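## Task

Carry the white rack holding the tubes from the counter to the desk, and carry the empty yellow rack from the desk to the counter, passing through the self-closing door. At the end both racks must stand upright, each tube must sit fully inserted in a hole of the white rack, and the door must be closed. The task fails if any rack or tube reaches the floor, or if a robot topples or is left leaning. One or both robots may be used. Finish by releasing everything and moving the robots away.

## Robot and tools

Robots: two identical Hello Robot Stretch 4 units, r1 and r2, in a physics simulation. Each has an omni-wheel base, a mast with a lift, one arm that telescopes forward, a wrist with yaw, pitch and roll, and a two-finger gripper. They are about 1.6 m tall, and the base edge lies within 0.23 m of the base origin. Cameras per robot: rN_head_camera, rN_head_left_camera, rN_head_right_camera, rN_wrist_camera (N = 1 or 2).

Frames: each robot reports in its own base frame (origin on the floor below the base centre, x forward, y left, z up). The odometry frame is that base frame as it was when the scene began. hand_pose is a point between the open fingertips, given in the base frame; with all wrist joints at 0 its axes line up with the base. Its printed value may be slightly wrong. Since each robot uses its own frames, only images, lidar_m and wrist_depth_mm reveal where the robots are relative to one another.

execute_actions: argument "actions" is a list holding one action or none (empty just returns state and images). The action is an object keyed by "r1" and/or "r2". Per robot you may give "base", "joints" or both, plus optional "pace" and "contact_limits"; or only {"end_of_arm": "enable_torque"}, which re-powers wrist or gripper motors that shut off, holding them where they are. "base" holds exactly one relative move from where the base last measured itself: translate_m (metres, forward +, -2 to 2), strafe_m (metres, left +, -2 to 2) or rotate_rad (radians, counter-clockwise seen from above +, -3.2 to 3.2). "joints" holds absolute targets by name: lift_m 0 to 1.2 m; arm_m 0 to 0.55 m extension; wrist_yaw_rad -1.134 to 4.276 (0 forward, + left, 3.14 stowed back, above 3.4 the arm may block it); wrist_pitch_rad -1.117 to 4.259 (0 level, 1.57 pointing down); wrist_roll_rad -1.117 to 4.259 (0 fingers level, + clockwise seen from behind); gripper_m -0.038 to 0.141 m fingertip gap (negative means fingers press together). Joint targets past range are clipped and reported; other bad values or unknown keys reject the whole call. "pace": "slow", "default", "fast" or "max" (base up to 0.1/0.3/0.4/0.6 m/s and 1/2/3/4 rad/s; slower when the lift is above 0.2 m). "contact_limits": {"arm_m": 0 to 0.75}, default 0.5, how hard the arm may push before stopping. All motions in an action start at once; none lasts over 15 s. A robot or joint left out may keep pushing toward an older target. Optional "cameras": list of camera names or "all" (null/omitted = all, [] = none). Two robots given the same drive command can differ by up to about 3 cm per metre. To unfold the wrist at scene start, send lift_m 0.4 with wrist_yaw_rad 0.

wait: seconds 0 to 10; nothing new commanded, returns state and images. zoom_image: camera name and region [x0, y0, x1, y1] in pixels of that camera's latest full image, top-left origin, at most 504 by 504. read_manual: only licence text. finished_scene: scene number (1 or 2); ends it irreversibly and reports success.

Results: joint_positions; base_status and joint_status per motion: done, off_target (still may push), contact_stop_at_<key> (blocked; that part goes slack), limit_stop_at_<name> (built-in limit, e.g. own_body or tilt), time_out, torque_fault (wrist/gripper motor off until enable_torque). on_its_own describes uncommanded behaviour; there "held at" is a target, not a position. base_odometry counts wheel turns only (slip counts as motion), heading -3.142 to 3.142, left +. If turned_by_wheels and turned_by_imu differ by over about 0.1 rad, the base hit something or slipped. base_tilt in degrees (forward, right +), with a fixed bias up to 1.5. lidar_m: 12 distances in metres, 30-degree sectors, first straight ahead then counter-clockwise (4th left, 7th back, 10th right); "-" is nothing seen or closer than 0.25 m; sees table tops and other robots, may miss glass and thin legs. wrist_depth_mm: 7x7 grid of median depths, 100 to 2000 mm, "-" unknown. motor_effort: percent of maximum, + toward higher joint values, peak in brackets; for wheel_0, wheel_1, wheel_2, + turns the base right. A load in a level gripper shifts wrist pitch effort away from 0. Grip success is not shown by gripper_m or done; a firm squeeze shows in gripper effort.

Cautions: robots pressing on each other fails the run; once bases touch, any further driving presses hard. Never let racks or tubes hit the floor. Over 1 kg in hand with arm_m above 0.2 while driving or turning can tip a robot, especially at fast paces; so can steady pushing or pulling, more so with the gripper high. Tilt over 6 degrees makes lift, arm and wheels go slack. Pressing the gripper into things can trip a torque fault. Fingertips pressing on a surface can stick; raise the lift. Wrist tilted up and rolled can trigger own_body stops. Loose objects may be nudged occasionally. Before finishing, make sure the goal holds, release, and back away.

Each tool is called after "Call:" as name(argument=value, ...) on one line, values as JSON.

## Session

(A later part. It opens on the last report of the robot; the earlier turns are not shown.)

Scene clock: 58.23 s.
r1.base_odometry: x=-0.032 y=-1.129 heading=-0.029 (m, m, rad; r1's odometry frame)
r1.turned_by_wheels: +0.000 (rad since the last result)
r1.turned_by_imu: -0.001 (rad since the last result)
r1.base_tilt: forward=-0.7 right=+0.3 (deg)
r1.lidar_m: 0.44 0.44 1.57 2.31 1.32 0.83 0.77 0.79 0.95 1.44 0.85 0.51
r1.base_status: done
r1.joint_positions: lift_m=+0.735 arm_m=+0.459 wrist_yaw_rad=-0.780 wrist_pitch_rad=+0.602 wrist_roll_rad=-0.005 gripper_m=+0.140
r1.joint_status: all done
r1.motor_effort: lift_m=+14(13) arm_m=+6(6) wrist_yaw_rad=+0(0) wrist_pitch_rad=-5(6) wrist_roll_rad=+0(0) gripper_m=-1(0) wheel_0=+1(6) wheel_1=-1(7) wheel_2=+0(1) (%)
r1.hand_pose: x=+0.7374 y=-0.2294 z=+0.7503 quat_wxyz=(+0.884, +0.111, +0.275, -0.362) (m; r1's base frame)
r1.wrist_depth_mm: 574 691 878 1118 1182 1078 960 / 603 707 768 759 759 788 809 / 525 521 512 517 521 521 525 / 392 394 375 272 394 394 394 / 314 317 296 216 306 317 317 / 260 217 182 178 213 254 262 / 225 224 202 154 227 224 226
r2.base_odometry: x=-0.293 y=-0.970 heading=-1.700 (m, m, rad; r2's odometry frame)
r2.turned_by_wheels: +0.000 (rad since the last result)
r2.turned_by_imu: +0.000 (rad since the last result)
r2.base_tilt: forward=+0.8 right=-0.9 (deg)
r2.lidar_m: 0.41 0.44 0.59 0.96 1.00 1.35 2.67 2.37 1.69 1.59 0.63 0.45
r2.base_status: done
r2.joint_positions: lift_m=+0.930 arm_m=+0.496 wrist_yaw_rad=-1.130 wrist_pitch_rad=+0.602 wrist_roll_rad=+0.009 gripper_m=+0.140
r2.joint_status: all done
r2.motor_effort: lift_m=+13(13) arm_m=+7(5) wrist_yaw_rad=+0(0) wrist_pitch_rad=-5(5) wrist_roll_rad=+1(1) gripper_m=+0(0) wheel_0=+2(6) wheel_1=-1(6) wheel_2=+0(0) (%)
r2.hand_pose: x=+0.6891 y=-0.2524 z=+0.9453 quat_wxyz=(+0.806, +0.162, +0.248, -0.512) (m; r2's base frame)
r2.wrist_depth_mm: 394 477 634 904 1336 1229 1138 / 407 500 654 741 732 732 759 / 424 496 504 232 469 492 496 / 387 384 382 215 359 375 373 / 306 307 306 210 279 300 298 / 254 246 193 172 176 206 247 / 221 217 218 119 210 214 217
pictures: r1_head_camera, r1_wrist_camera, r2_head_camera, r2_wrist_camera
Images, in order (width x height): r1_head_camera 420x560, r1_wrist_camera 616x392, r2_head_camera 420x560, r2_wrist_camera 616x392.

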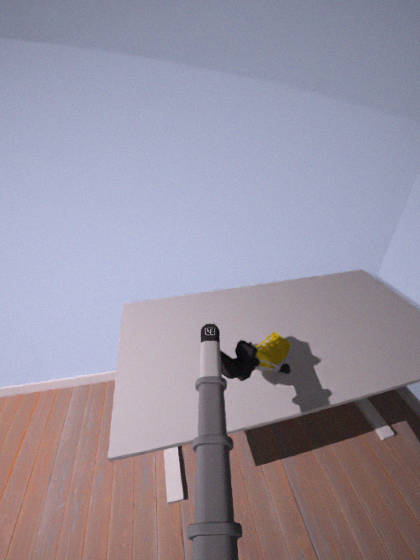

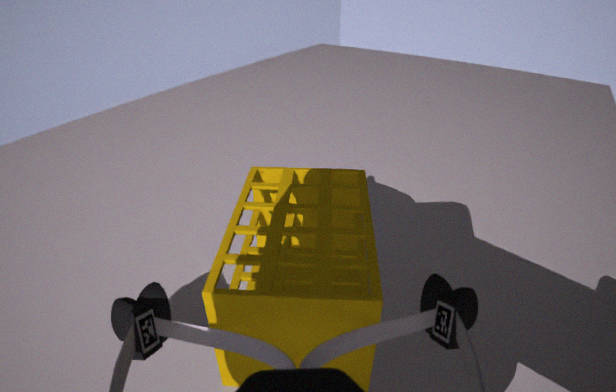

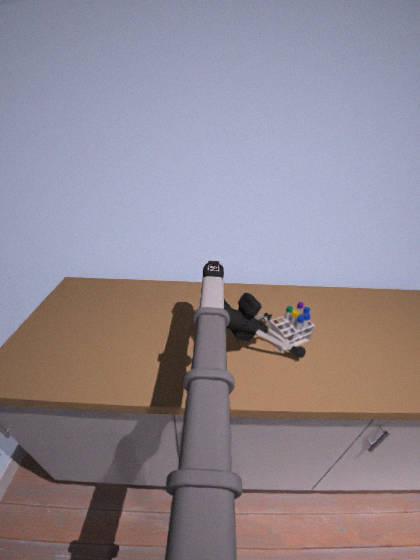

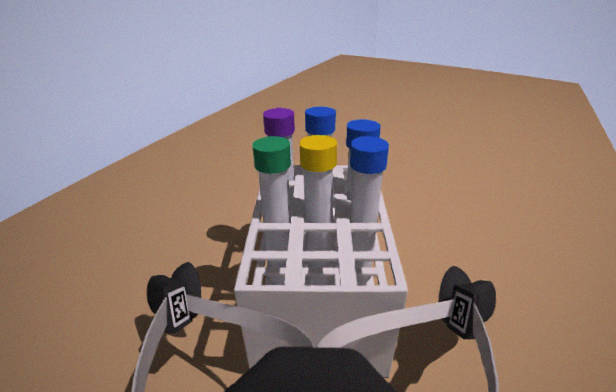

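Call:
execute_actions(actions=[{"r1":{"base":{"strafe_m":-0.02},"joints":{"arm_m":0.48},"pace":"slow"},"r2":{"base":{"strafe_m":-0.032},"joints":{"arm_m":0.51},"pace":"slow"}}], cameras=[])

Call:
execute_actions(actions=[{"r1":{"joints":{"gripper_m":0.02}},"r2":{"joints":{"gripper_m":0.02}}}], cameras=[])

Call:
execute_actions(actions=[{"r1":{"joints":{"lift_m":0.8},"pace":"slow"},"r2":{"joints":{"lift_m":1.0},"pace":"slow"}}], cameras=["r1_wrist_camera","r2_wrist_camera","r1_head_camera","r2_head_camera"])

Scene clock: 64.10 s.
r1.base_odometry: x=-0.033 y=-1.149 heading=-0.029 (m, m, rad; r1's odometry frame)
r1.turned_by_wheels: +0.000 (rad since the last result)
r1.turned_by_imu: -0.001 (rad since the last result)
r1.base_tilt: forward=-0.7 right=+0.2 (deg)
r1.lidar_m: 0.45 0.44 1.58 2.30 1.30 0.80 0.77 0.82 0.95 1.42 0.84 0.52
r1.base_status: done
r1.joint_positions: lift_m=+0.735 arm_m=+0.479 wrist_yaw_rad=-0.780 wrist_pitch_rad=+0.602 wrist_roll_rad=-0.005 gripper_m=+0.140
r1.joint_status: all done
r1.motor_effort: lift_m=+13(13) arm_m=+6(6) wrist_yaw_rad=+0(0) wrist_pitch_rad=-6(6) wrist_roll_rad=+0(0) gripper_m=+1(3) wheel_0=+2(5) wheel_1=-2(7) wheel_2=+0(2) (%)
r1.hand_pose: x=+0.7574 y=-0.2294 z=+0.7503 quat_wxyz=(+0.884, +0.111, +0.275, -0.362) (m; r1's base frame)
r1.wrist_depth_mm: 564 668 842 1078 1182 1025 946 / 591 683 759 759 768 778 798 / 517 517 517 517 521 525 525 / 394 392 373 277 394 392 397 / 315 315 293 256 317 315 317 / 260 218 179 176 213 254 263 / 225 224 193 154 227 224 226
r2.base_odometry: x=-0.325 y=-0.966 heading=-1.700 (m, m, rad; r2's odometry frame)
r2.turned_by_wheels: +0.000 (rad since the last result)
r2.turned_by_imu: -0.001 (rad since the last result)
r2.base_tilt: forward=+0.6 right=-0.8 (deg)
r2.lidar_m: 0.40 0.41 0.60 0.98 1.05 1.39 2.67 2.31 1.66 1.57 0.61 0.44
r2.base_status: done
r2.joint_positions: lift_m=+0.930 arm_m=+0.509 wrist_yaw_rad=-1.130 wrist_pitch_rad=+0.602 wrist_roll_rad=+0.009 gripper_m=+0.140
r2.joint_status: all done
r2.motor_effort: lift_m=+13(13) arm_m=+7(12) wrist_yaw_rad=+2(1) wrist_pitch_rad=-5(6) wrist_roll_rad=+1(1) gripper_m=+0(0) wheel_0=+3(6) wheel_1=-2(5) wheel_2=+0(2) (%)
r2.hand_pose: x=+0.7021 y=-0.2524 z=+0.9453 quat_wxyz=(+0.806, +0.162, +0.248, -0.512) (m; r2's base frame)
r2.wrist_depth_mm: 384 469 621 891 1308 1182 1098 / 397 488 634 741 741 732 931 / 413 488 508 234 466 496 500 / 397 384 382 212 362 375 373 / 306 306 306 211 281 300 300 / 253 247 193 172 175 207 248 / 221 216 218 119 210 215 218
pictures: none
No camera images: the call's "cameras" was empty. Leave "cameras" out to get every camera's image.

Scene clock: 66.27 s.
r1.base_odometry: x=-0.033 y=-1.149 heading=-0.029 (m, m, rad; r1's odometry frame)
r1.turned_by_wheels: +0.000 (rad since the last result)
r1.turned_by_imu: +0.000 (rad since the last result)
r1.base_tilt: forward=-0.7 right=+0.1 (deg)
r1.lidar_m: 0.45 0.42 1.55 2.32 1.30 0.80 0.77 0.80 0.92 1.40 0.85 0.51
r1.base_status: not commanded
r1.joint_positions: lift_m=+0.735 arm_m=+0.479 wrist_yaw_rad=-0.780 wrist_pitch_rad=+0.603 wrist_roll_rad=-0.005 gripper_m=+0.021
r1.joint_status: all done
r1.motor_effort: lift_m=+14(13) arm_m=+6(6) wrist_yaw_rad=+0(0) wrist_pitch_rad=-8(8) wrist_roll_rad=+0(0) gripper_m=-27(29) wheel_0=+2(2) wheel_1=-2(2) wheel_2=+0(0) (%)
r1.hand_pose: x=+0.7573 y=-0.2293 z=+0.7501 quat_wxyz=(+0.884, +0.111, +0.275, -0.362) (m; r1's base frame)
r1.wrist_depth_mm: 564 668 854 1098 1160 1042 931 / 585 691 759 759 759 768 788 / 525 521 517 517 517 521 525 / 389 392 357 270 392 392 392 / 314 314 246 219 306 315 315 / 260 263 167 165 178 263 262 / 225 167 177 176 184 218 226
r2.base_odometry: x=-0.325 y=-0.966 heading=-1.700 (m, m, rad; r2's odometry frame)
r2.turned_by_wheels: +0.000 (rad since the last result)
r2.turned_by_imu: +0.000 (rad since the last result)
r2.base_tilt: forward=+0.7 right=-0.9 (deg)
r2.lidar_m: 0.42 0.43 0.60 0.99 1.01 1.39 2.67 2.34 1.65 1.58 0.62 0.43
r2.base_status: not commanded
r2.joint_positions: lift_m=+0.930 arm_m=+0.509 wrist_yaw_rad=-1.130 wrist_pitch_rad=+0.603 wrist_roll_rad=+0.009 gripper_m=+0.020
r2.joint_status: all done
r2.motor_effort: lift_m=+13(13) arm_m=+7(7) wrist_yaw_rad=-1(1) wrist_pitch_rad=-10(10) wrist_roll_rad=+1(1) gripper_m=-22(23) wheel_0=+3(3) wheel_1=-3(3) wheel_2=+0(0) (%)
r2.hand_pose: x=+0.7020 y=-0.2522 z=+0.9449 quat_wxyz=(+0.806, +0.163, +0.249, -0.512) (m; r2's base frame)
r2.wrist_depth_mm: 384 466 615 891 1308 1182 1098 / 397 484 640 732 723 732 931 / 413 484 504 191 436 492 492 / 397 382 379 200 342 370 370 / 304 306 294 211 220 300 297 / 253 253 176 166 169 248 247 / 220 213 217 142 208 208 216
pictures: none
No camera images: the call's "cameras" was empty. Leave "cameras" out to get every camera's image.

Scene clock: 67.73 s.
r1.base_odometry: x=-0.033 y=-1.149 heading=-0.029 (m, m, rad; r1's odometry frame)
r1.turned_by_wheels: +0.000 (rad since the last result)
r1.turned_by_imu: +0.000 (rad since the last result)
r1.base_tilt: forward=-0.7 right=+0.2 (deg)
r1.lidar_m: 0.42 0.45 1.56 2.31 1.30 0.76 0.80 0.81 0.90 1.42 0.84 0.50
r1.base_status: not commanded
r1.joint_positions: lift_m=+0.800 arm_m=+0.479 wrist_yaw_rad=-0.780 wrist_pitch_rad=+0.603 wrist_roll_rad=-0.005 gripper_m=+0.021
r1.joint_status: all done
r1.motor_effort: lift_m=+24(26) arm_m=+6(6) wrist_yaw_rad=+0(0) wrist_pitch_rad=-8(9) wrist_roll_rad=+0(0) gripper_m=-28(25) wheel_0=+3(3) wheel_1=-2(2) wheel_2=+0(0) (%)
r1.hand_pose: x=+0.7573 y=-0.2293 z=+0.8142 quat_wxyz=(+0.884, +0.111, +0.275, -0.362) (m; r1's base frame)
r1.wrist_depth_mm: 564 668 842 1138 1205 1042 931 / 591 699 878 976 1008 1060 976 / 609 676 676 676 683 683 691 / 517 512 469 271 512 517 521 / 410 413 246 220 399 415 415 / 343 343 168 165 178 347 343 / 296 167 177 176 184 286 296
r2.base_odometry: x=-0.325 y=-0.966 heading=-1.700 (m, m, rad; r2's odometry frame)
r2.turned_by_wheels: +0.000 (rad since the last result)
r2.turned_by_imu: +0.000 (rad since the last result)
r2.base_tilt: forward=+0.5 right=-0.9 (deg)
r2.lidar_m: 0.41 0.43 0.60 0.99 1.05 1.37 2.65 2.32 1.66 1.55 0.61 0.44
r2.base_status: not commanded
r2.joint_positions: lift_m=+1.000 arm_m=+0.509 wrist_yaw_rad=-1.130 wrist_pitch_rad=+0.603 wrist_roll_rad=+0.009 gripper_m=+0.020
r2.joint_status: all done
r2.motor_effort: lift_m=+23(23) arm_m=+7(7) wrist_yaw_rad=-1(3) wrist_pitch_rad=-9(10) wrist_roll_rad=+1(1) gripper_m=-22(22) wheel_0=+3(3) wheel_1=-3(3) wheel_2=+0(0) (%)
r2.hand_pose: x=+0.7020 y=-0.2522 z=+1.0141 quat_wxyz=(+0.806, +0.163, +0.249, -0.512) (m; r2's base frame)
r2.wrist_depth_mm: 382 466 615 878 1308 1182 1118 / 397 492 654 891 1336 1255 1160 / 410 508 627 191 585 654 668 / 430 500 508 200 459 496 500 / 415 407 392 210 220 399 397 / 338 338 176 166 168 332 330 / 294 285 290 142 278 277 286
pictures: r1_head_camera, r1_wrist_camera, r2_head_camera, r2_wrist_camera
Images, in order (width x height): r1_head_camera 420x560, r1_wrist_camera 616x392, r2_head_camera 420x560, r2_wrist_camera 616x392.

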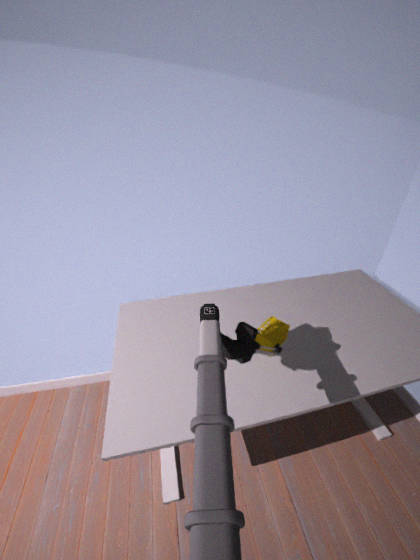

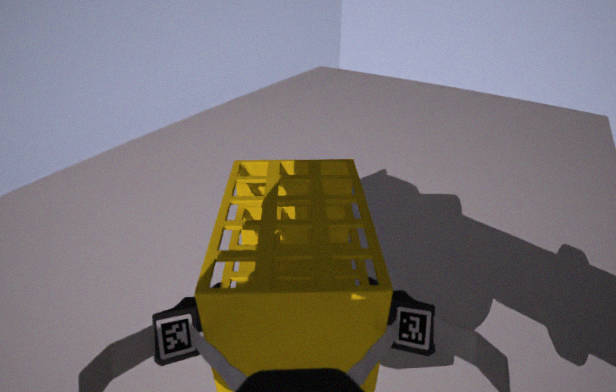

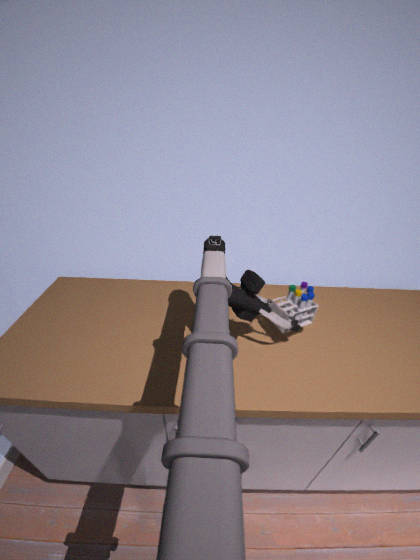

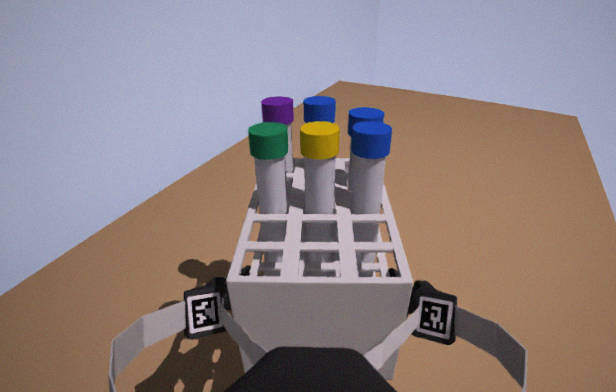

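Call:
execute_actions(actions=[{"r1":{"base":{"strafe_m":-0.35},"joints":{"arm_m":0,"wrist_yaw_rad":0.3,"gripper_m":0.0}},"r2":{"base":{"translate_m":-0.25},"joints":{"arm_m":0,"wrist_yaw_rad":0.3,"gripper_m":0.0},"pace":"slow"}}], cameras=[])

Call:
execute_actions(actions=[{"r1":{"base":{"rotate_rad":-3.0},"pace":"slow"},"r2":{"base":{"rotate_rad":-1.9},"pace":"slow"}}], cameras=["r1_head_left_camera","r2_head_left_camera","r1_head_camera","r2_head_camera"])

Scene clock: 82.83 s.
r1.base_odometry: x=-0.043 y=-1.499 heading=-0.029 (m, m, rad; r1's odometry frame)
r1.turned_by_wheels: +0.000 (rad since the last result)
r1.turned_by_imu: -0.002 (rad since the last result)
r1.base_tilt: forward=-0.7 right=+0.2 (deg)
r1.lidar_m: 0.46 0.52 0.64 2.66 1.21 0.83 0.73 0.69 0.83 1.06 0.99 0.59
r1.base_status: done
r1.joint_positions: lift_m=+0.800 arm_m=+0.001 wrist_yaw_rad=+0.300 wrist_pitch_rad=+0.603 wrist_roll_rad=-0.005 gripper_m=+0.001
r1.joint_status: all done
r1.motor_effort: lift_m=+23(23) arm_m=-6(6) wrist_yaw_rad=+0(2) wrist_pitch_rad=-9(9) wrist_roll_rad=-1(0) gripper_m=-32(27) wheel_0=+0(9) wheel_1=+1(8) wheel_2=+1(1) (%)
r1.hand_pose: x=+0.4248 y=-0.0133 z=+0.8142 quat_wxyz=(+0.944, -0.047, +0.293, +0.143) (m; r1's base frame)
r1.wrist_depth_mm: 1098 1078 1042 1025 1008 976 946 / 1138 1025 1008 991 1008 1025 991 / 699 691 691 676 683 676 691 / 521 521 473 226 521 517 517 / 415 418 276 213 402 415 413 / 1255 976 158 158 176 370 370 / 1118 166 169 169 175 159 1042
r2.base_odometry: x=-0.293 y=-0.718 heading=-1.700 (m, m, rad; r2's odometry frame)
r2.turned_by_wheels: +0.000 (rad since the last result)
r2.turned_by_imu: -0.001 (rad since the last result)
r2.base_tilt: forward=+0.5 right=-0.9 (deg)
r2.lidar_m: 0.39 0.70 0.95 0.99 1.03 1.41 2.40 2.32 1.69 1.57 1.00 0.71
r2.base_status: done
r2.joint_positions: lift_m=+1.000 arm_m=+0.003 wrist_yaw_rad=+0.300 wrist_pitch_rad=+0.603 wrist_roll_rad=+0.009 gripper_m=+0.001
r2.joint_status: all done
joint sent to its limit — the command would take r2.arm_m past its lower limit, so that joint was sent only as far as its limit.
r2.motor_effort: lift_m=+23(23) arm_m=-7(9) wrist_yaw_rad=+1(5) wrist_pitch_rad=-10(9) wrist_roll_rad=+1(1) gripper_m=-26(29) wheel_0=-3(4) wheel_1=-2(7) wheel_2=+3(5) (%)
r2.hand_pose: x=+0.4264 y=-0.0133 z=+1.0141 quat_wxyz=(+0.944, -0.040, +0.294, +0.141) (m; r2's base frame)
r2.wrist_depth_mm: 1008 1160 1078 1008 931 866 809 / 1042 1205 991 976 976 891 854 / 707 683 676 186 585 647 654 / 788 683 569 195 477 500 492 / 1078 788 676 206 214 484 430 / 1138 891 169 159 162 512 496 / 1160 1060 917 139 175 591 535
pictures: none
No camera images: the call's "cameras" was empty. Leave "cameras" out to get every camera's image.

Scene clock: 87.10 s.
r1.base_odometry: x=-0.043 y=-1.499 heading=-3.029 (m, m, rad; r1's odometry frame)
r1.turned_by_wheels: -3.000 (rad since the last result)
r1.turned_by_imu: -3.043 (rad since the last result)
r1.base_tilt: forward=-0.7 right=+0.1 (deg)
r1.lidar_m: 0.46 0.71 0.93 1.08 0.81 0.56 0.51 0.53 0.71 2.67 1.02 0.76
r1.base_status: done
r1.joint_positions: lift_m=+0.800 arm_m=+0.001 wrist_yaw_rad=+0.300 wrist_pitch_rad=+0.603 wrist_roll_rad=-0.005 gripper_m=+0.001
r1.joint_status: not commanded
r1.motor_effort: lift_m=+23(22) arm_m=-6(6) wrist_yaw_rad=+1(0) wrist_pitch_rad=-10(9) wrist_roll_rad=+0(0) gripper_m=-29(31) wheel_0=+2(6) wheel_1=+0(4) wheel_2=+3(5) (%)
r1.hand_pose: x=+0.4248 y=-0.0133 z=+0.8142 quat_wxyz=(+0.944, -0.047, +0.293, +0.143) (m; r1's base frame)
r1.wrist_depth_mm: 455 439 484 459 433 410 392 / 496 466 521 492 466 436 418 / 549 512 559 521 500 473 449 / 609 564 591 226 535 508 488 / 699 627 276 213 580 559 530 / 798 715 158 158 176 603 580 / 931 166 170 169 175 158 640
r2.base_odometry: x=-0.293 y=-0.718 heading=+2.684 (m, m, rad; r2's odometry frame)
r2.turned_by_wheels: -1.900 (rad since the last result)
r2.turned_by_imu: -1.879 (rad since the last result)
r2.base_tilt: forward=+0.5 right=-0.7 (deg)
r2.lidar_m: 0.40 1.57 0.80 0.68 0.63 0.74 1.00 0.97 1.11 1.78 2.39 1.94
r2.base_status: done
r2.joint_positions: lift_m=+1.000 arm_m=+0.003 wrist_yaw_rad=+0.300 wrist_pitch_rad=+0.603 wrist_roll_rad=+0.009 gripper_m=+0.001
r2.joint_status: not commanded
r2.motor_effort: lift_m=+23(23) arm_m=-7(7) wrist_yaw_rad=+2(1) wrist_pitch_rad=-9(10) wrist_roll_rad=+1(1) gripper_m=-25(24) wheel_0=+1(4) wheel_1=+1(3) wheel_2=+2(8) (%)
r2.hand_pose: x=+0.4264 y=-0.0133 z=+1.0141 quat_wxyz=(+0.944, -0.040, +0.294, +0.141) (m; r2's base frame)
r2.wrist_depth_mm: 1229 1205 1255 1255 1229 1205 1229 / 1281 1308 1336 1281 1308 1308 1281 / 1430 1430 1430 187 1397 1430 1430 / 1537 1576 1576 195 1499 1576 1576 / 1098 1708 1661 206 215 1756 1661 / 1098 1464 169 159 162 1397 1397 / 1160 1229 1255 139 176 1182 1205
pictures: r1_head_camera, r1_head_left_camera, r2_head_camera, r2_head_left_camera
Images, in order (width x height): r1_head_camera 420x560, r1_head_left_camera 420x672, r2_head_camera 420x560, r2_head_left_camera 420x672.

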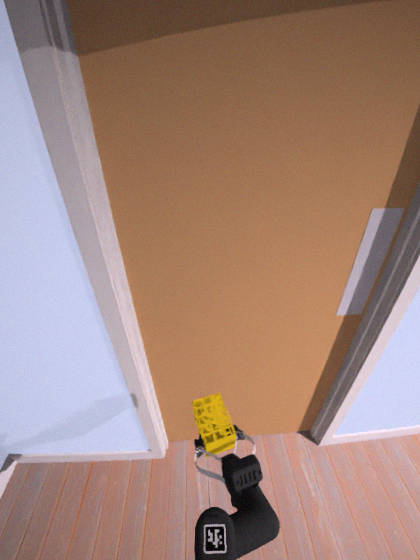

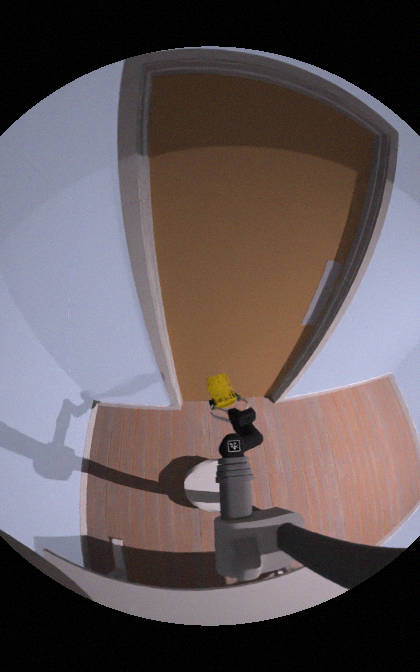

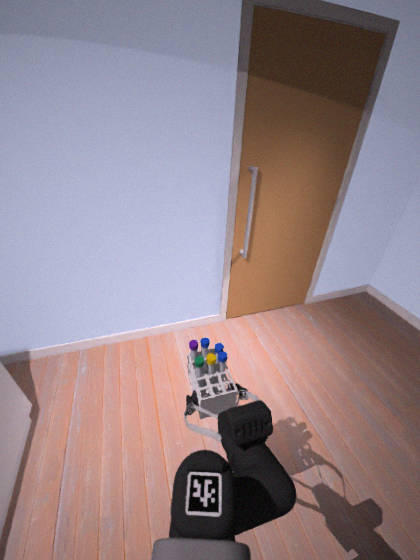

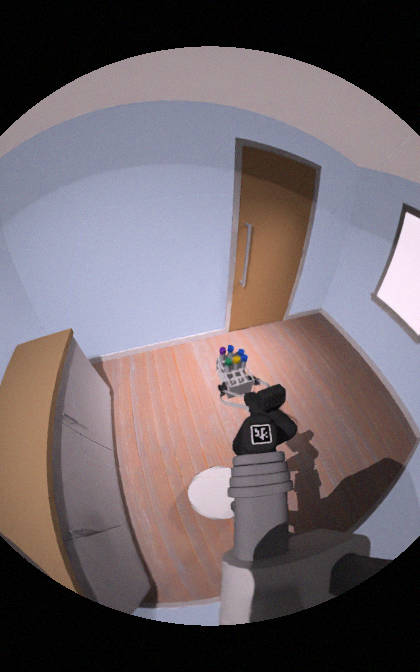

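Call:
execute_actions(actions=[{"r1":{"base":{"strafe_m":-0.17}}}], cameras=["r1_head_camera"])

Call:
execute_actions(actions=[{"r1":{"base":{"rotate_rad":-3.12},"pace":"slow"}}], cameras=[])

Call:
execute_actions(actions=[{"r1":{"base":{"translate_m":-0.45}}}], cameras=[])

Call:
execute_actions(actions=[{"r1":{"base":{"translate_m":-0.5},"pace":"slow"}}], cameras=["r1_head_left_camera","r2_head_camera"])

Scene clock: 93.83 s.
r1.base_odometry: x=-0.062 y=-1.330 heading=-3.029 (m, m, rad; r1's odometry frame)
r1.turned_by_wheels: +0.000 (rad since the last result)
r1.turned_by_imu: -0.001 (rad since the last result)
r1.base_tilt: forward=-0.7 right=+0.2 (deg)
r1.lidar_m: 0.45 0.78 0.91 1.25 0.78 0.53 0.51 0.54 1.81 2.50 1.03 0.80
r1.base_status: done
r1.joint_positions: lift_m=+0.800 arm_m=+0.001 wrist_yaw_rad=+0.300 wrist_pitch_rad=+0.603 wrist_roll_rad=-0.005 gripper_m=+0.001
r1.joint_status: not commanded
r1.motor_effort: lift_m=+22(23) arm_m=-6(6) wrist_yaw_rad=+0(0) wrist_pitch_rad=-8(9) wrist_roll_rad=+0(0) gripper_m=-32(29) wheel_0=-1(9) wheel_1=+2(8) wheel_2=+0(3) (%)
r1.hand_pose: x=+0.4248 y=-0.0133 z=+0.8142 quat_wxyz=(+0.944, -0.047, +0.293, +0.143) (m; r1's base frame)
r1.wrist_depth_mm: 504 512 488 466 439 418 399 / 525 559 525 496 469 445 424 / 564 603 564 530 512 477 459 / 609 661 615 226 549 517 492 / 707 715 277 213 585 569 539 / 820 768 158 158 176 621 591 / 960 166 170 169 175 158 647
r2.base_odometry: x=-0.293 y=-0.718 heading=+2.684 (m, m, rad; r2's odometry frame)
r2.turned_by_wheels: +0.000 (rad since the last result)
r2.turned_by_imu: -0.001 (rad since the last result)
r2.base_tilt: forward=+0.5 right=-1.0 (deg)
r2.lidar_m: 0.39 1.55 0.80 0.66 0.65 0.75 1.00 0.98 1.12 1.78 2.41 1.96
r2.base_status: not commanded
r2.joint_positions: lift_m=+1.000 arm_m=+0.003 wrist_yaw_rad=+0.300 wrist_pitch_rad=+0.603 wrist_roll_rad=+0.009 gripper_m=+0.001
r2.joint_status: not commanded
r2.motor_effort: lift_m=+23(23) arm_m=-7(7) wrist_yaw_rad=-1(1) wrist_pitch_rad=-9(9) wrist_roll_rad=+1(1) gripper_m=-25(25) wheel_0=+2(2) wheel_1=+1(1) wheel_2=+2(2) (%)
r2.hand_pose: x=+0.4264 y=-0.0133 z=+1.0141 quat_wxyz=(+0.944, -0.040, +0.294, +0.141) (m; r2's base frame)
r2.wrist_depth_mm: 1229 1229 1229 1229 1229 1205 1229 / 1308 1336 1336 1336 1308 1336 1308 / 1464 1499 1464 186 1430 1430 1430 / 1537 1576 1576 194 1499 1618 1618 / 1118 1708 1708 205 214 1661 1661 / 1098 1397 169 160 161 1397 1397 / 1138 1205 1255 138 175 1182 1182
pictures: r1_head_camera
Images, in order (width x height): r1_head_camera 420x560.

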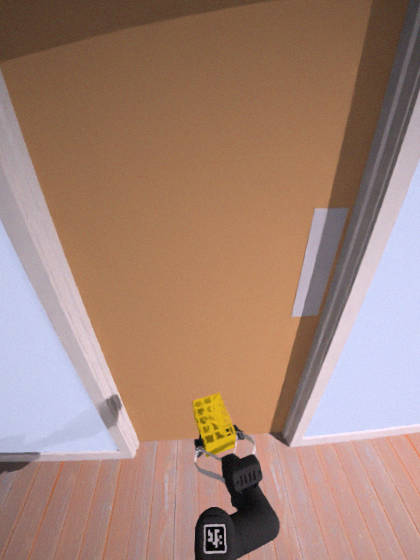

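Scene clock: 98.23 s.
r1.base_odometry: x=-0.062 y=-1.330 heading=+0.135 (m, m, rad; r1's odometry frame)
r1.turned_by_wheels: -3.119 (rad since the last result)
r1.turned_by_imu: -3.165 (rad since the last result)
r1.base_tilt: forward=-0.7 right=+0.2 (deg)
r1.lidar_m: 0.47 0.52 1.85 2.50 1.00 0.79 0.74 0.79 0.98 1.24 0.78 0.53
r1.base_status: done
r1.joint_positions: lift_m=+0.800 arm_m=+0.001 wrist_yaw_rad=+0.300 wrist_pitch_rad=+0.603 wrist_roll_rad=-0.005 gripper_m=+0.001
r1.joint_status: not commanded
r1.motor_effort: lift_m=+23(22) arm_m=-6(6) wrist_yaw_rad=+0(1) wrist_pitch_rad=-10(10) wrist_roll_rad=+0(0) gripper_m=-28(28) wheel_0=+3(6) wheel_1=+2(3) wheel_2=+2(7) (%)
r1.hand_pose: x=+0.4248 y=-0.0133 z=+0.8142 quat_wxyz=(+0.944, -0.047, +0.293, +0.143) (m; r1's base frame)
r1.wrist_depth_mm: 1229 1138 1078 1025 960 917 878 / 1336 1281 1008 1008 1008 960 931 / 1464 691 683 691 683 683 691 / 521 521 473 226 517 517 517 / 433 418 276 213 402 418 415 / 1281 1255 158 158 176 347 343 / 1118 166 170 168 175 158 1042
r2.base_odometry: x=-0.293 y=-0.718 heading=+2.684 (m, m, rad; r2's odometry frame)
r2.turned_by_wheels: +0.000 (rad since the last result)
r2.turned_by_imu: -0.001 (rad since the last result)
r2.base_tilt: forward=+0.5 right=-0.8 (deg)
r2.lidar_m: 0.38 1.57 0.83 0.65 0.66 0.74 1.00 1.00 1.12 1.80 2.38 1.94
r2.base_status: not commanded
r2.joint_positions: lift_m=+1.000 arm_m=+0.003 wrist_yaw_rad=+0.300 wrist_pitch_rad=+0.603 wrist_roll_rad=+0.009 gripper_m=+0.001
r2.joint_status: not commanded
r2.motor_effort: lift_m=+23(23) arm_m=-7(7) wrist_yaw_rad=+1(0) wrist_pitch_rad=-9(9) wrist_roll_rad=+1(1) gripper_m=-25(25) wheel_0=+2(2) wheel_1=+1(1) wheel_2=+2(2) (%)
r2.hand_pose: x=+0.4264 y=-0.0133 z=+1.0141 quat_wxyz=(+0.944, -0.040, +0.294, +0.141) (m; r2's base frame)
r2.wrist_depth_mm: 1229 1229 1229 1229 1229 1205 1229 / 1336 1366 1308 1281 1308 1308 1308 / 1464 1464 1464 186 1366 1464 1430 / 1499 1618 1576 194 1537 1576 1537 / 1098 1708 1661 205 215 1661 1708 / 1078 1430 169 159 162 1366 1397 / 1160 1205 1255 138 175 1182 1205
pictures: none
No camera images: the call's "cameras" was empty. Leave "cameras" out to get every camera's image.

Scene clock: 101.23 s.
r1.base_odometry: x=-0.508 y=-1.390 heading=+0.135 (m, m, rad; r1's odometry frame)
r1.turned_by_wheels: +0.000 (rad since the last result)
r1.turned_by_imu: +0.000 (rad since the last result)
r1.base_tilt: forward=-0.7 right=+0.2 (deg)
r1.lidar_m: 0.46 0.98 2.44 1.02 0.43 0.31 0.28 0.28 0.43 0.88 1.32 1.02
r1.base_status: done
r1.joint_positions: lift_m=+0.800 arm_m=+0.001 wrist_yaw_rad=+0.300 wrist_pitch_rad=+0.603 wrist_roll_rad=-0.005 gripper_m=+0.001
r1.joint_status: not commanded
r1.motor_effort: lift_m=+23(23) arm_m=-6(6) wrist_yaw_rad=+0(0) wrist_pitch_rad=-9(10) wrist_roll_rad=+0(0) gripper_m=-32(30) wheel_0=+0(7) wheel_1=-1(4) wheel_2=-1(9) (%)
r1.hand_pose: x=+0.4248 y=-0.0133 z=+0.8142 quat_wxyz=(+0.944, -0.047, +0.293, +0.143) (m; r1's base frame)
r1.wrist_depth_mm: 1756 1661 1537 1430 1397 1336 1255 / 1921 1756 1118 991 1008 1025 1042 / - 1921 1863 778 778 732 732 / 1983 1983 1756 226 1708 1661 1576 / 1499 1537 277 213 1499 1576 1537 / 1281 1281 158 159 176 1308 1255 / 1118 166 169 169 175 159 1118
r2.base_odometry: x=-0.293 y=-0.718 heading=+2.684 (m, m, rad; r2's odometry frame)
r2.turned_by_wheels: +0.000 (rad since the last result)
r2.turned_by_imu: -0.001 (rad since the last result)
r2.base_tilt: forward=+0.6 right=-0.9 (deg)
r2.lidar_m: 0.39 1.57 0.83 0.67 0.65 0.75 1.00 0.99 1.12 1.78 2.38 1.93
r2.base_status: not commanded
r2.joint_positions: lift_m=+1.000 arm_m=+0.003 wrist_yaw_rad=+0.300 wrist_pitch_rad=+0.603 wrist_roll_rad=+0.009 gripper_m=+0.001
r2.joint_status: not commanded
r2.motor_effort: lift_m=+23(23) arm_m=-7(7) wrist_yaw_rad=+2(2) wrist_pitch_rad=-9(8) wrist_roll_rad=+1(0) gripper_m=-25(26) wheel_0=+1(1) wheel_1=+1(1) wheel_2=+2(2) (%)
r2.hand_pose: x=+0.4264 y=-0.0133 z=+1.0141 quat_wxyz=(+0.944, -0.040, +0.294, +0.141) (m; r2's base frame)
r2.wrist_depth_mm: 1229 1229 1229 1229 1229 1205 1229 / 1336 1336 1308 1308 1336 1336 1308 / 1430 1464 1464 186 1366 1464 1430 / 1576 1618 1576 195 1499 1576 1618 / 1098 1661 1661 205 215 1708 1708 / 1078 1430 169 159 162 1397 1397 / 1160 1205 1229 139 175 1182 1205
pictures: none
No camera images: the call's "cameras" was empty. Leave "cameras" out to get every camera's image.

Scene clock: 107.53 s.
r1.base_odometry: x=-1.003 y=-1.457 heading=+0.135 (m, m, rad; r1's odometry frame)
r1.turned_by_wheels: +0.000 (rad since the last result)
r1.turned_by_imu: -0.005 (rad since the last result)
r1.base_tilt: forward=-0.7 right=+0.1 (deg)
r1.lidar_m: 0.46 1.51 0.43 0.46 1.87 1.39 0.27 0.25 - 0.25 0.31 1.53
r1.base_status: done
r1.joint_positions: lift_m=+0.800 arm_m=+0.001 wrist_yaw_rad=+0.300 wrist_pitch_rad=+0.603 wrist_roll_rad=-0.005 gripper_m=+0.001
r1.joint_status: not commanded
r1.motor_effort: lift_m=+21(22) arm_m=-5(6) wrist_yaw_rad=+1(3) wrist_pitch_rad=-8(9) wrist_roll_rad=+0(0) gripper_m=-29(29) wheel_0=-1(13) wheel_1=-5(15) wheel_2=+5(18) (%)
r1.hand_pose: x=+0.4247 y=-0.0133 z=+0.8145 quat_wxyz=(+0.944, -0.047, +0.293, +0.143) (m; r1's base frame)
r1.wrist_depth_mm: - - - 1921 1708 1708 1661 / - - - - 1921 1308 1336 / - - - - - 1983 1921 / 1921 1983 1808 226 1921 1921 1921 / 1576 1576 276 213 1499 1576 1537 / 1281 1281 158 158 176 1281 1281 / 1118 166 170 169 175 159 1118
r2.base_odometry: x=-0.293 y=-0.718 heading=+2.684 (m, m, rad; r2's odometry frame)
r2.turned_by_wheels: +0.000 (rad since the last result)
r2.turned_by_imu: -0.001 (rad since the last result)
r2.base_tilt: forward=+0.6 right=-0.9 (deg)
r2.lidar_m: 0.40 1.57 0.80 0.67 0.65 0.76 1.01 0.99 1.12 1.80 2.40 1.37
r2.base_status: not commanded
r2.joint_positions: lift_m=+1.000 arm_m=+0.003 wrist_yaw_rad=+0.300 wrist_pitch_rad=+0.603 wrist_roll_rad=+0.009 gripper_m=+0.001
r2.joint_status: not commanded
r2.motor_effort: lift_m=+23(23) arm_m=-7(7) wrist_yaw_rad=+2(0) wrist_pitch_rad=-10(10) wrist_roll_rad=+0(1) gripper_m=-24(26) wheel_0=+1(1) wheel_1=+1(1) wheel_2=+2(2) (%)
r2.hand_pose: x=+0.4264 y=-0.0133 z=+1.0141 quat_wxyz=(+0.944, -0.040, +0.294, +0.141) (m; r2's base frame)
r2.wrist_depth_mm: 1229 1255 1255 1229 1205 - - / 1336 1308 1336 1308 1308 - - / 1430 1464 1430 186 1397 - - / 1576 1576 1576 195 1537 - - / 1098 1661 1708 205 215 1576 1397 / 1078 1464 169 160 162 1366 1366 / 1138 1205 1255 138 175 1182 1160
pictures: r1_head_left_camera, r2_head_camera
Images, in order (width x height): r1_head_left_camera 420x672, r2_head_camera 420x560.

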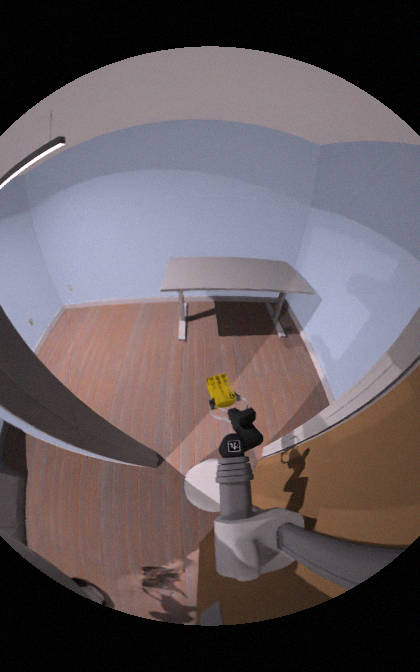

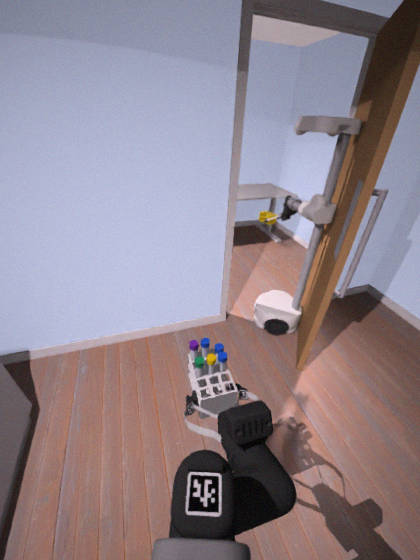

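Call:
execute_actions(actions=[{"r1":{"base":{"translate_m":-0.62},"pace":"slow"}}], cameras=["r2_head_camera"])

Call:
execute_actions(actions=[{"r1":{"base":{"rotate_rad":2.9},"pace":"slow"}}], cameras=["r1_head_left_camera","r2_head_camera"])

Call:
execute_actions(actions=[{"r1":{"base":{"strafe_m":0.5},"pace":"slow"}}], cameras=["r1_head_left_camera","r2_head_camera","r2_head_left_camera"])

Scene clock: 123.53 s.
r1.base_odometry: x=-1.618 y=-1.541 heading=+0.134 (m, m, rad; r1's odometry frame)
r1.turned_by_wheels: +0.000 (rad since the last result)
r1.turned_by_imu: -0.001 (rad since the last result)
r1.base_tilt: forward=-0.7 right=+0.1 (deg)
r1.lidar_m: 0.46 0.86 1.05 1.81 1.02 1.36 1.84 1.93 1.39 - 0.25 0.36
r1.base_status: done
r1.joint_positions: lift_m=+0.800 arm_m=+0.001 wrist_yaw_rad=+0.300 wrist_pitch_rad=+0.603 wrist_roll_rad=-0.005 gripper_m=+0.001
r1.joint_status: not commanded
r1.motor_effort: lift_m=+20(21) arm_m=-5(5) wrist_yaw_rad=+1(1) wrist_pitch_rad=-9(10) wrist_roll_rad=+0(0) gripper_m=-30(31) wheel_0=-1(3) wheel_1=-4(8) wheel_2=+3(15) (%)
r1.hand_pose: x=+0.4247 y=-0.0133 z=+0.8145 quat_wxyz=(+0.944, -0.047, +0.293, +0.143) (m; r1's base frame)
r1.wrist_depth_mm: 544 - - - - - - / 591 691 - - - - - / 661 699 - - - - - / 750 750 1808 226 1921 1921 1921 / 854 809 277 214 1499 1499 1576 / 991 866 158 158 176 1281 1255 / 1078 166 170 168 175 158 750
r2.base_odometry: x=-0.293 y=-0.718 heading=+2.684 (m, m, rad; r2's odometry frame)
r2.turned_by_wheels: +0.000 (rad since the last result)
r2.turned_by_imu: -0.002 (rad since the last result)
r2.base_tilt: forward=+0.5 right=-0.9 (deg)
r2.lidar_m: 0.41 1.57 0.81 0.67 0.66 0.74 0.99 0.98 1.12 1.78 2.37 1.18
r2.base_status: not commanded
r2.joint_positions: lift_m=+1.000 arm_m=+0.003 wrist_yaw_rad=+0.300 wrist_pitch_rad=+0.603 wrist_roll_rad=+0.009 gripper_m=+0.001
r2.joint_status: not commanded
r2.motor_effort: lift_m=+23(23) arm_m=-7(7) wrist_yaw_rad=+1(1) wrist_pitch_rad=-9(9) wrist_roll_rad=+1(1) gripper_m=-25(25) wheel_0=+2(2) wheel_1=+1(1) wheel_2=+2(2) (%)
r2.hand_pose: x=+0.4264 y=-0.0133 z=+1.0141 quat_wxyz=(+0.944, -0.040, +0.294, +0.141) (m; r2's base frame)
r2.wrist_depth_mm: 1229 1229 1229 1229 1205 - - / 1336 1336 1336 1308 1308 - - / 1430 1464 1430 186 1397 - - / 1576 1618 1576 195 1499 - - / 1098 1708 1708 204 214 1708 1661 / 1078 1430 169 159 162 1366 1397 / 1138 1205 1255 139 175 1182 1078
pictures: r2_head_camera
Images, in order (width x height): r2_head_camera 420x560.

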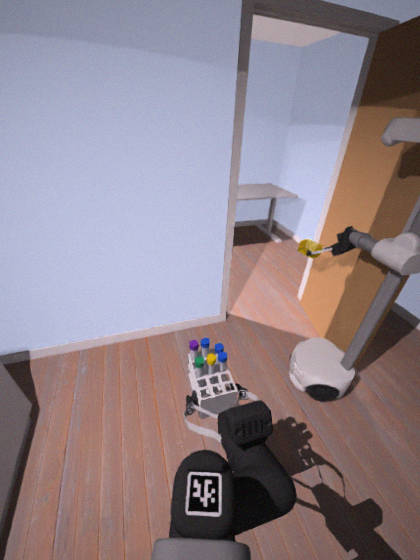

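Scene clock: 127.70 s.
r1.base_odometry: x=-1.617 y=-1.540 heading=+3.034 (m, m, rad; r1's odometry frame)
r1.turned_by_wheels: +2.899 (rad since the last result)
r1.turned_by_imu: +2.937 (rad since the last result)
r1.base_tilt: forward=-0.8 right=+0.2 (deg)
r1.lidar_m: 0.46 1.85 1.46 0.25 0.25 0.28 0.74 0.85 0.86 1.53 1.00 1.06
r1.base_status: done
r1.joint_positions: lift_m=+0.800 arm_m=+0.001 wrist_yaw_rad=+0.300 wrist_pitch_rad=+0.603 wrist_roll_rad=-0.005 gripper_m=+0.001
r1.joint_status: not commanded
r1.motor_effort: lift_m=+20(20) arm_m=-4(5) wrist_yaw_rad=+0(1) wrist_pitch_rad=-9(9) wrist_roll_rad=+0(0) gripper_m=-31(30) wheel_0=-5(12) wheel_1=+1(7) wheel_2=-2(8) (%)
r1.hand_pose: x=+0.4245 y=-0.0133 z=+0.8145 quat_wxyz=(+0.944, -0.047, +0.293, +0.143) (m; r1's base frame)
r1.wrist_depth_mm: 1537 1537 1499 1499 1499 1499 1464 / 1661 1661 1618 1661 1618 1618 1618 / 1808 1863 1808 1756 1708 1756 1756 / 1863 1863 1756 226 1863 1863 1863 / 1576 1576 276 213 1464 1537 1537 / 1255 1281 158 158 176 1281 1281 / 1098 166 170 169 176 158 1118
r2.base_odometry: x=-0.293 y=-0.718 heading=+2.684 (m, m, rad; r2's odometry frame)
r2.turned_by_wheels: +0.000 (rad since the last result)
r2.turned_by_imu: -0.001 (rad since the last result)
r2.base_tilt: forward=+0.5 right=-0.8 (deg)
r2.lidar_m: 0.41 1.57 0.83 0.67 0.67 0.75 1.00 1.01 1.11 1.83 1.04 1.04
r2.base_status: not commanded
r2.joint_positions: lift_m=+1.000 arm_m=+0.003 wrist_yaw_rad=+0.300 wrist_pitch_rad=+0.603 wrist_roll_rad=+0.009 gripper_m=+0.001
r2.joint_status: not commanded
r2.motor_effort: lift_m=+23(23) arm_m=-7(7) wrist_yaw_rad=-1(1) wrist_pitch_rad=-10(9) wrist_roll_rad=+1(1) gripper_m=-24(26) wheel_0=+2(2) wheel_1=+1(1) wheel_2=+2(2) (%)
r2.hand_pose: x=+0.4264 y=-0.0133 z=+1.0141 quat_wxyz=(+0.944, -0.040, +0.294, +0.141) (m; r2's base frame)
r2.wrist_depth_mm: 1229 1229 1229 1229 1229 - - / 1308 1336 1366 1308 1336 - - / 1430 1499 1430 185 1366 - - / 1576 1618 1576 194 1537 - - / 1098 1708 1708 205 214 1708 1618 / 1098 1464 169 159 162 1366 1430 / 1138 1205 1255 138 175 1182 1078
pictures: r1_head_left_camera, r2_head_camera
Images, in order (width x height): r1_head_left_camera 420x672, r2_head_camera 420x560.

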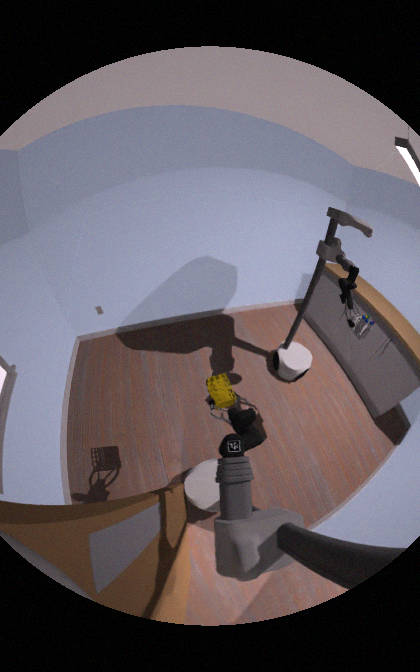

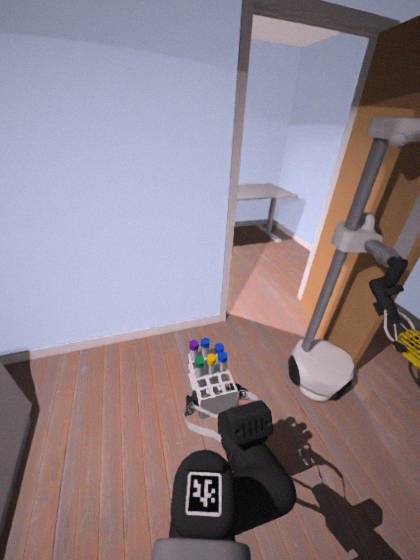

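Scene clock: 133.87 s.
r1.base_odometry: x=-1.671 y=-2.037 heading=+3.034 (m, m, rad; r1's odometry frame)
r1.turned_by_wheels: +0.001 (rad since the last result)
r1.turned_by_imu: -0.037 (rad since the last result)
r1.base_tilt: forward=-0.8 right=+0.1 (deg)
r1.lidar_m: 0.45 1.73 1.01 0.83 0.26 0.25 0.28 0.76 1.20 1.70 1.36 1.52
r1.base_status: done
r1.joint_positions: lift_m=+0.800 arm_m=+0.001 wrist_yaw_rad=+0.300 wrist_pitch_rad=+0.603 wrist_roll_rad=-0.005 gripper_m=+0.001
r1.joint_status: not commanded
r1.motor_effort: lift_m=+19(20) arm_m=-4(4) wrist_yaw_rad=+0(6) wrist_pitch_rad=-8(9) wrist_roll_rad=-1(0) gripper_m=-29(30) wheel_0=-14(33) wheel_1=+15(29) wheel_2=+7(23) (%)
r1.hand_pose: x=+0.4245 y=-0.0133 z=+0.8146 quat_wxyz=(+0.944, -0.047, +0.293, +0.143) (m; r1's base frame)
r1.wrist_depth_mm: 1366 1397 1430 1430 1430 1397 1430 / 1499 1499 1499 1499 1537 1537 1537 / 1618 1618 1661 1618 1708 1661 1661 / 1576 1808 1756 226 1756 1808 1863 / 1499 1537 289 213 1464 1537 1537 / 1255 1308 158 159 177 1281 1281 / 1118 166 170 169 175 158 1118
r2.base_odometry: x=-0.293 y=-0.718 heading=+2.684 (m, m, rad; r2's odometry frame)
r2.turned_by_wheels: +0.000 (rad since the last result)
r2.turned_by_imu: -0.001 (rad since the last result)
r2.base_tilt: forward=+0.7 right=-1.0 (deg)
r2.lidar_m: 0.40 1.57 0.82 0.66 0.65 0.75 1.00 1.01 1.13 1.79 1.36 1.47
r2.base_status: not commanded
r2.joint_positions: lift_m=+1.000 arm_m=+0.003 wrist_yaw_rad=+0.300 wrist_pitch_rad=+0.603 wrist_roll_rad=+0.009 gripper_m=+0.001
r2.joint_status: not commanded
r2.motor_effort: lift_m=+23(23) arm_m=-7(7) wrist_yaw_rad=+2(2) wrist_pitch_rad=-9(10) wrist_roll_rad=+1(0) gripper_m=-26(26) wheel_0=+2(1) wheel_1=+1(1) wheel_2=+2(2) (%)
r2.hand_pose: x=+0.4264 y=-0.0133 z=+1.0141 quat_wxyz=(+0.944, -0.040, +0.294, +0.141) (m; r2's base frame)
r2.wrist_depth_mm: 1229 1255 1255 1229 1255 - - / 1336 1308 1336 1281 1308 - - / 1464 1464 1464 186 1397 - - / 1576 1618 1576 194 1537 - - / 1118 1661 1661 205 215 1708 1661 / 1118 1464 169 159 162 1366 1430 / 1138 1205 1255 138 176 1182 1182
pictures: r1_head_left_camera, r2_head_camera, r2_head_left_camera
Images, in order (width x height): r1_head_left_camera 420x672, r2_head_camera 420x560, r2_head_left_camera 420x672.

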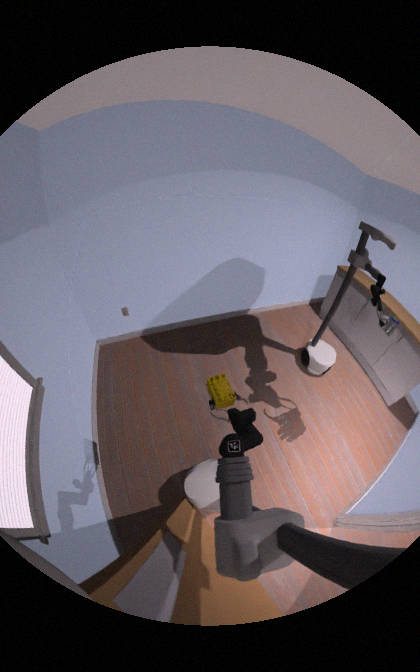

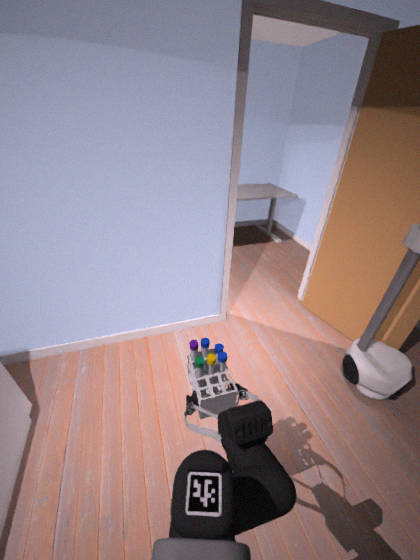

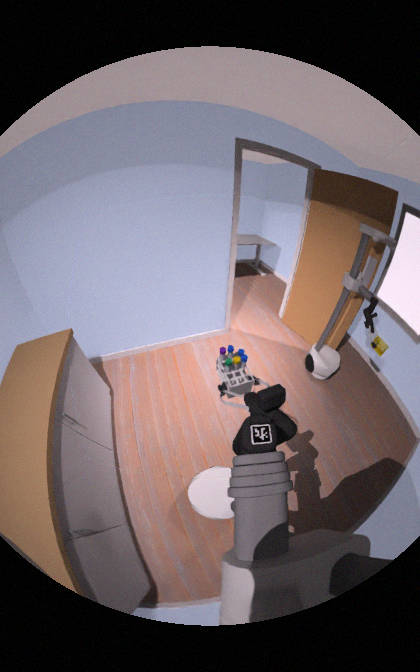

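Call:
execute_actions(actions=[{"r2":{"base":{"rotate_rad":-0.2},"pace":"slow"}}], cameras=[])

Call:
execute_actions(actions=[{"r2":{"base":{"translate_m":1.0}}}], cameras=["r2_head_camera","r2_head_left_camera"])

Scene clock: 141.43 s.
r1.base_odometry: x=-1.671 y=-2.037 heading=+3.034 (m, m, rad; r1's odometry frame)
r1.turned_by_wheels: +0.000 (rad since the last result)
r1.turned_by_imu: -0.001 (rad since the last result)
r1.base_tilt: forward=-0.7 right=+0.2 (deg)
r1.lidar_m: 0.46 1.72 1.02 0.84 0.26 0.25 0.27 0.75 1.17 1.67 1.28 1.50
r1.base_status: not commanded
r1.joint_positions: lift_m=+0.800 arm_m=+0.001 wrist_yaw_rad=+0.300 wrist_pitch_rad=+0.603 wrist_roll_rad=-0.005 gripper_m=+0.001
r1.joint_status: not commanded
r1.motor_effort: lift_m=+19(19) arm_m=-4(4) wrist_yaw_rad=+0(0) wrist_pitch_rad=-9(10) wrist_roll_rad=+0(0) gripper_m=-30(30) wheel_0=-14(15) wheel_1=+15(15) wheel_2=+7(7) (%)
r1.hand_pose: x=+0.4245 y=-0.0133 z=+0.8146 quat_wxyz=(+0.944, -0.047, +0.293, +0.143) (m; r1's base frame)
r1.wrist_depth_mm: 1366 1397 1397 1397 1430 1430 1397 / 1430 1464 1537 1499 1537 1576 1537 / 1576 1618 1618 1661 1661 1708 1661 / 1576 1756 1708 227 1808 1808 1756 / 1499 1576 276 213 1499 1537 1537 / 1308 1281 158 158 176 1308 1255 / 1098 166 170 169 175 158 1098
r2.base_odometry: x=-0.293 y=-0.718 heading=+2.484 (m, m, rad; r2's odometry frame)
r2.turned_by_wheels: -0.200 (rad since the last result)
r2.turned_by_imu: -0.198 (rad since the last result)
r2.base_tilt: forward=+0.7 right=-1.0 (deg)
r2.lidar_m: 0.39 1.56 0.97 0.68 0.65 0.68 0.91 1.00 1.04 1.41 1.38 1.38
r2.base_status: done
r2.joint_positions: lift_m=+1.000 arm_m=+0.003 wrist_yaw_rad=+0.300 wrist_pitch_rad=+0.603 wrist_roll_rad=+0.009 gripper_m=+0.001
r2.joint_status: not commanded
r2.motor_effort: lift_m=+22(23) arm_m=-7(7) wrist_yaw_rad=-2(1) wrist_pitch_rad=-10(10) wrist_roll_rad=+0(1) gripper_m=-25(26) wheel_0=+1(5) wheel_1=+2(7) wheel_2=+2(7) (%)
r2.hand_pose: x=+0.4264 y=-0.0133 z=+1.0141 quat_wxyz=(+0.944, -0.040, +0.294, +0.141) (m; r2's base frame)
r2.wrist_depth_mm: 1118 1160 1229 1281 - - 1464 / 1205 1229 1308 1336 - - 1464 / 1281 1397 1430 187 - - 1537 / 1397 1499 1499 195 1921 - 1618 / 1576 1618 1618 205 214 1708 1576 / 1464 1464 169 159 161 1397 1397 / 1255 1205 1255 138 175 1182 1205
pictures: none
No camera images: the call's "cameras" was empty. Leave "cameras" out to get every camera's image.

Scene clock: 146.27 s.
r1.base_odometry: x=-1.671 y=-2.037 heading=+3.034 (m, m, rad; r1's odometry frame)
r1.turned_by_wheels: +0.000 (rad since the last result)
r1.turned_by_imu: -0.001 (rad since the last result)
r1.base_tilt: forward=-0.7 right=+0.2 (deg)
r1.lidar_m: 0.46 1.74 1.01 0.85 0.25 0.25 0.27 0.76 0.89 0.82 0.85 2.08
r1.base_status: not commanded
r1.joint_positions: lift_m=+0.800 arm_m=+0.001 wrist_yaw_rad=+0.300 wrist_pitch_rad=+0.603 wrist_roll_rad=-0.005 gripper_m=+0.001
r1.joint_status: not commanded
r1.motor_effort: lift_m=+19(19) arm_m=-4(4) wrist_yaw_rad=+1(0) wrist_pitch_rad=-8(9) wrist_roll_rad=+0(0) gripper_m=-30(29) wheel_0=-14(14) wheel_1=+15(15) wheel_2=+7(7) (%)
r1.hand_pose: x=+0.4245 y=-0.0133 z=+0.8146 quat_wxyz=(+0.944, -0.047, +0.293, +0.143) (m; r1's base frame)
r1.wrist_depth_mm: 1336 1397 1397 1430 1430 1397 1430 / 1464 1464 1499 1537 1537 1537 1537 / 1576 1661 1618 1618 1661 1661 1661 / 1618 1756 1708 226 1756 1808 1808 / 1464 1576 277 214 1499 1537 1537 / 1281 1308 158 158 176 1308 1255 / 1118 166 169 169 175 158 1098
r2.base_odometry: x=-1.084 y=-0.107 heading=+2.485 (m, m, rad; r2's odometry frame)
r2.turned_by_wheels: +0.000 (rad since the last result)
r2.turned_by_imu: -0.002 (rad since the last result)
r2.base_tilt: forward=+0.6 right=-0.7 (deg)
r2.lidar_m: 0.39 0.70 0.75 0.99 1.16 1.21 1.66 1.85 1.92 0.89 0.82 1.14
r2.base_status: done
r2.joint_positions: lift_m=+1.000 arm_m=+0.003 wrist_yaw_rad=+0.300 wrist_pitch_rad=+0.603 wrist_roll_rad=+0.009 gripper_m=+0.001
r2.joint_status: not commanded
r2.motor_effort: lift_m=+22(23) arm_m=-7(7) wrist_yaw_rad=+2(1) wrist_pitch_rad=-10(9) wrist_roll_rad=+1(1) gripper_m=-25(25) wheel_0=+1(6) wheel_1=+0(6) wheel_2=+2(9) (%)
r2.hand_pose: x=+0.4264 y=-0.0133 z=+1.0142 quat_wxyz=(+0.944, -0.040, +0.294, +0.141) (m; r2's base frame)
r2.wrist_depth_mm: 445 466 480 - - - 1808 / 473 496 517 - - - 1863 / 512 539 554 186 - - 1921 / 554 591 609 194 1921 - 1921 / 615 640 661 204 214 1661 1025 / 676 699 169 159 161 1366 1042 / 759 798 842 138 176 1182 1008
pictures: r2_head_camera, r2_head_left_camera
Images, in order (width x height): r2_head_camera 420x560, r2_head_left_camera 420x672.

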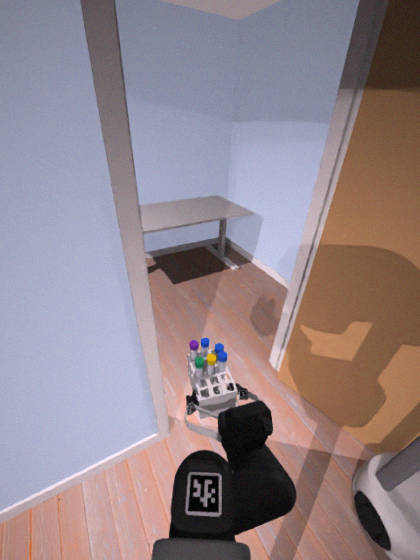

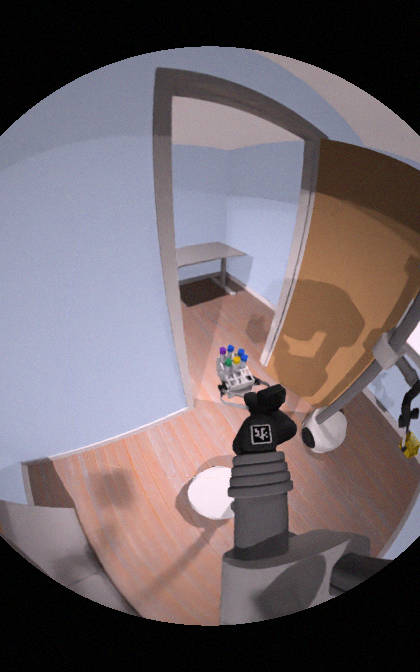

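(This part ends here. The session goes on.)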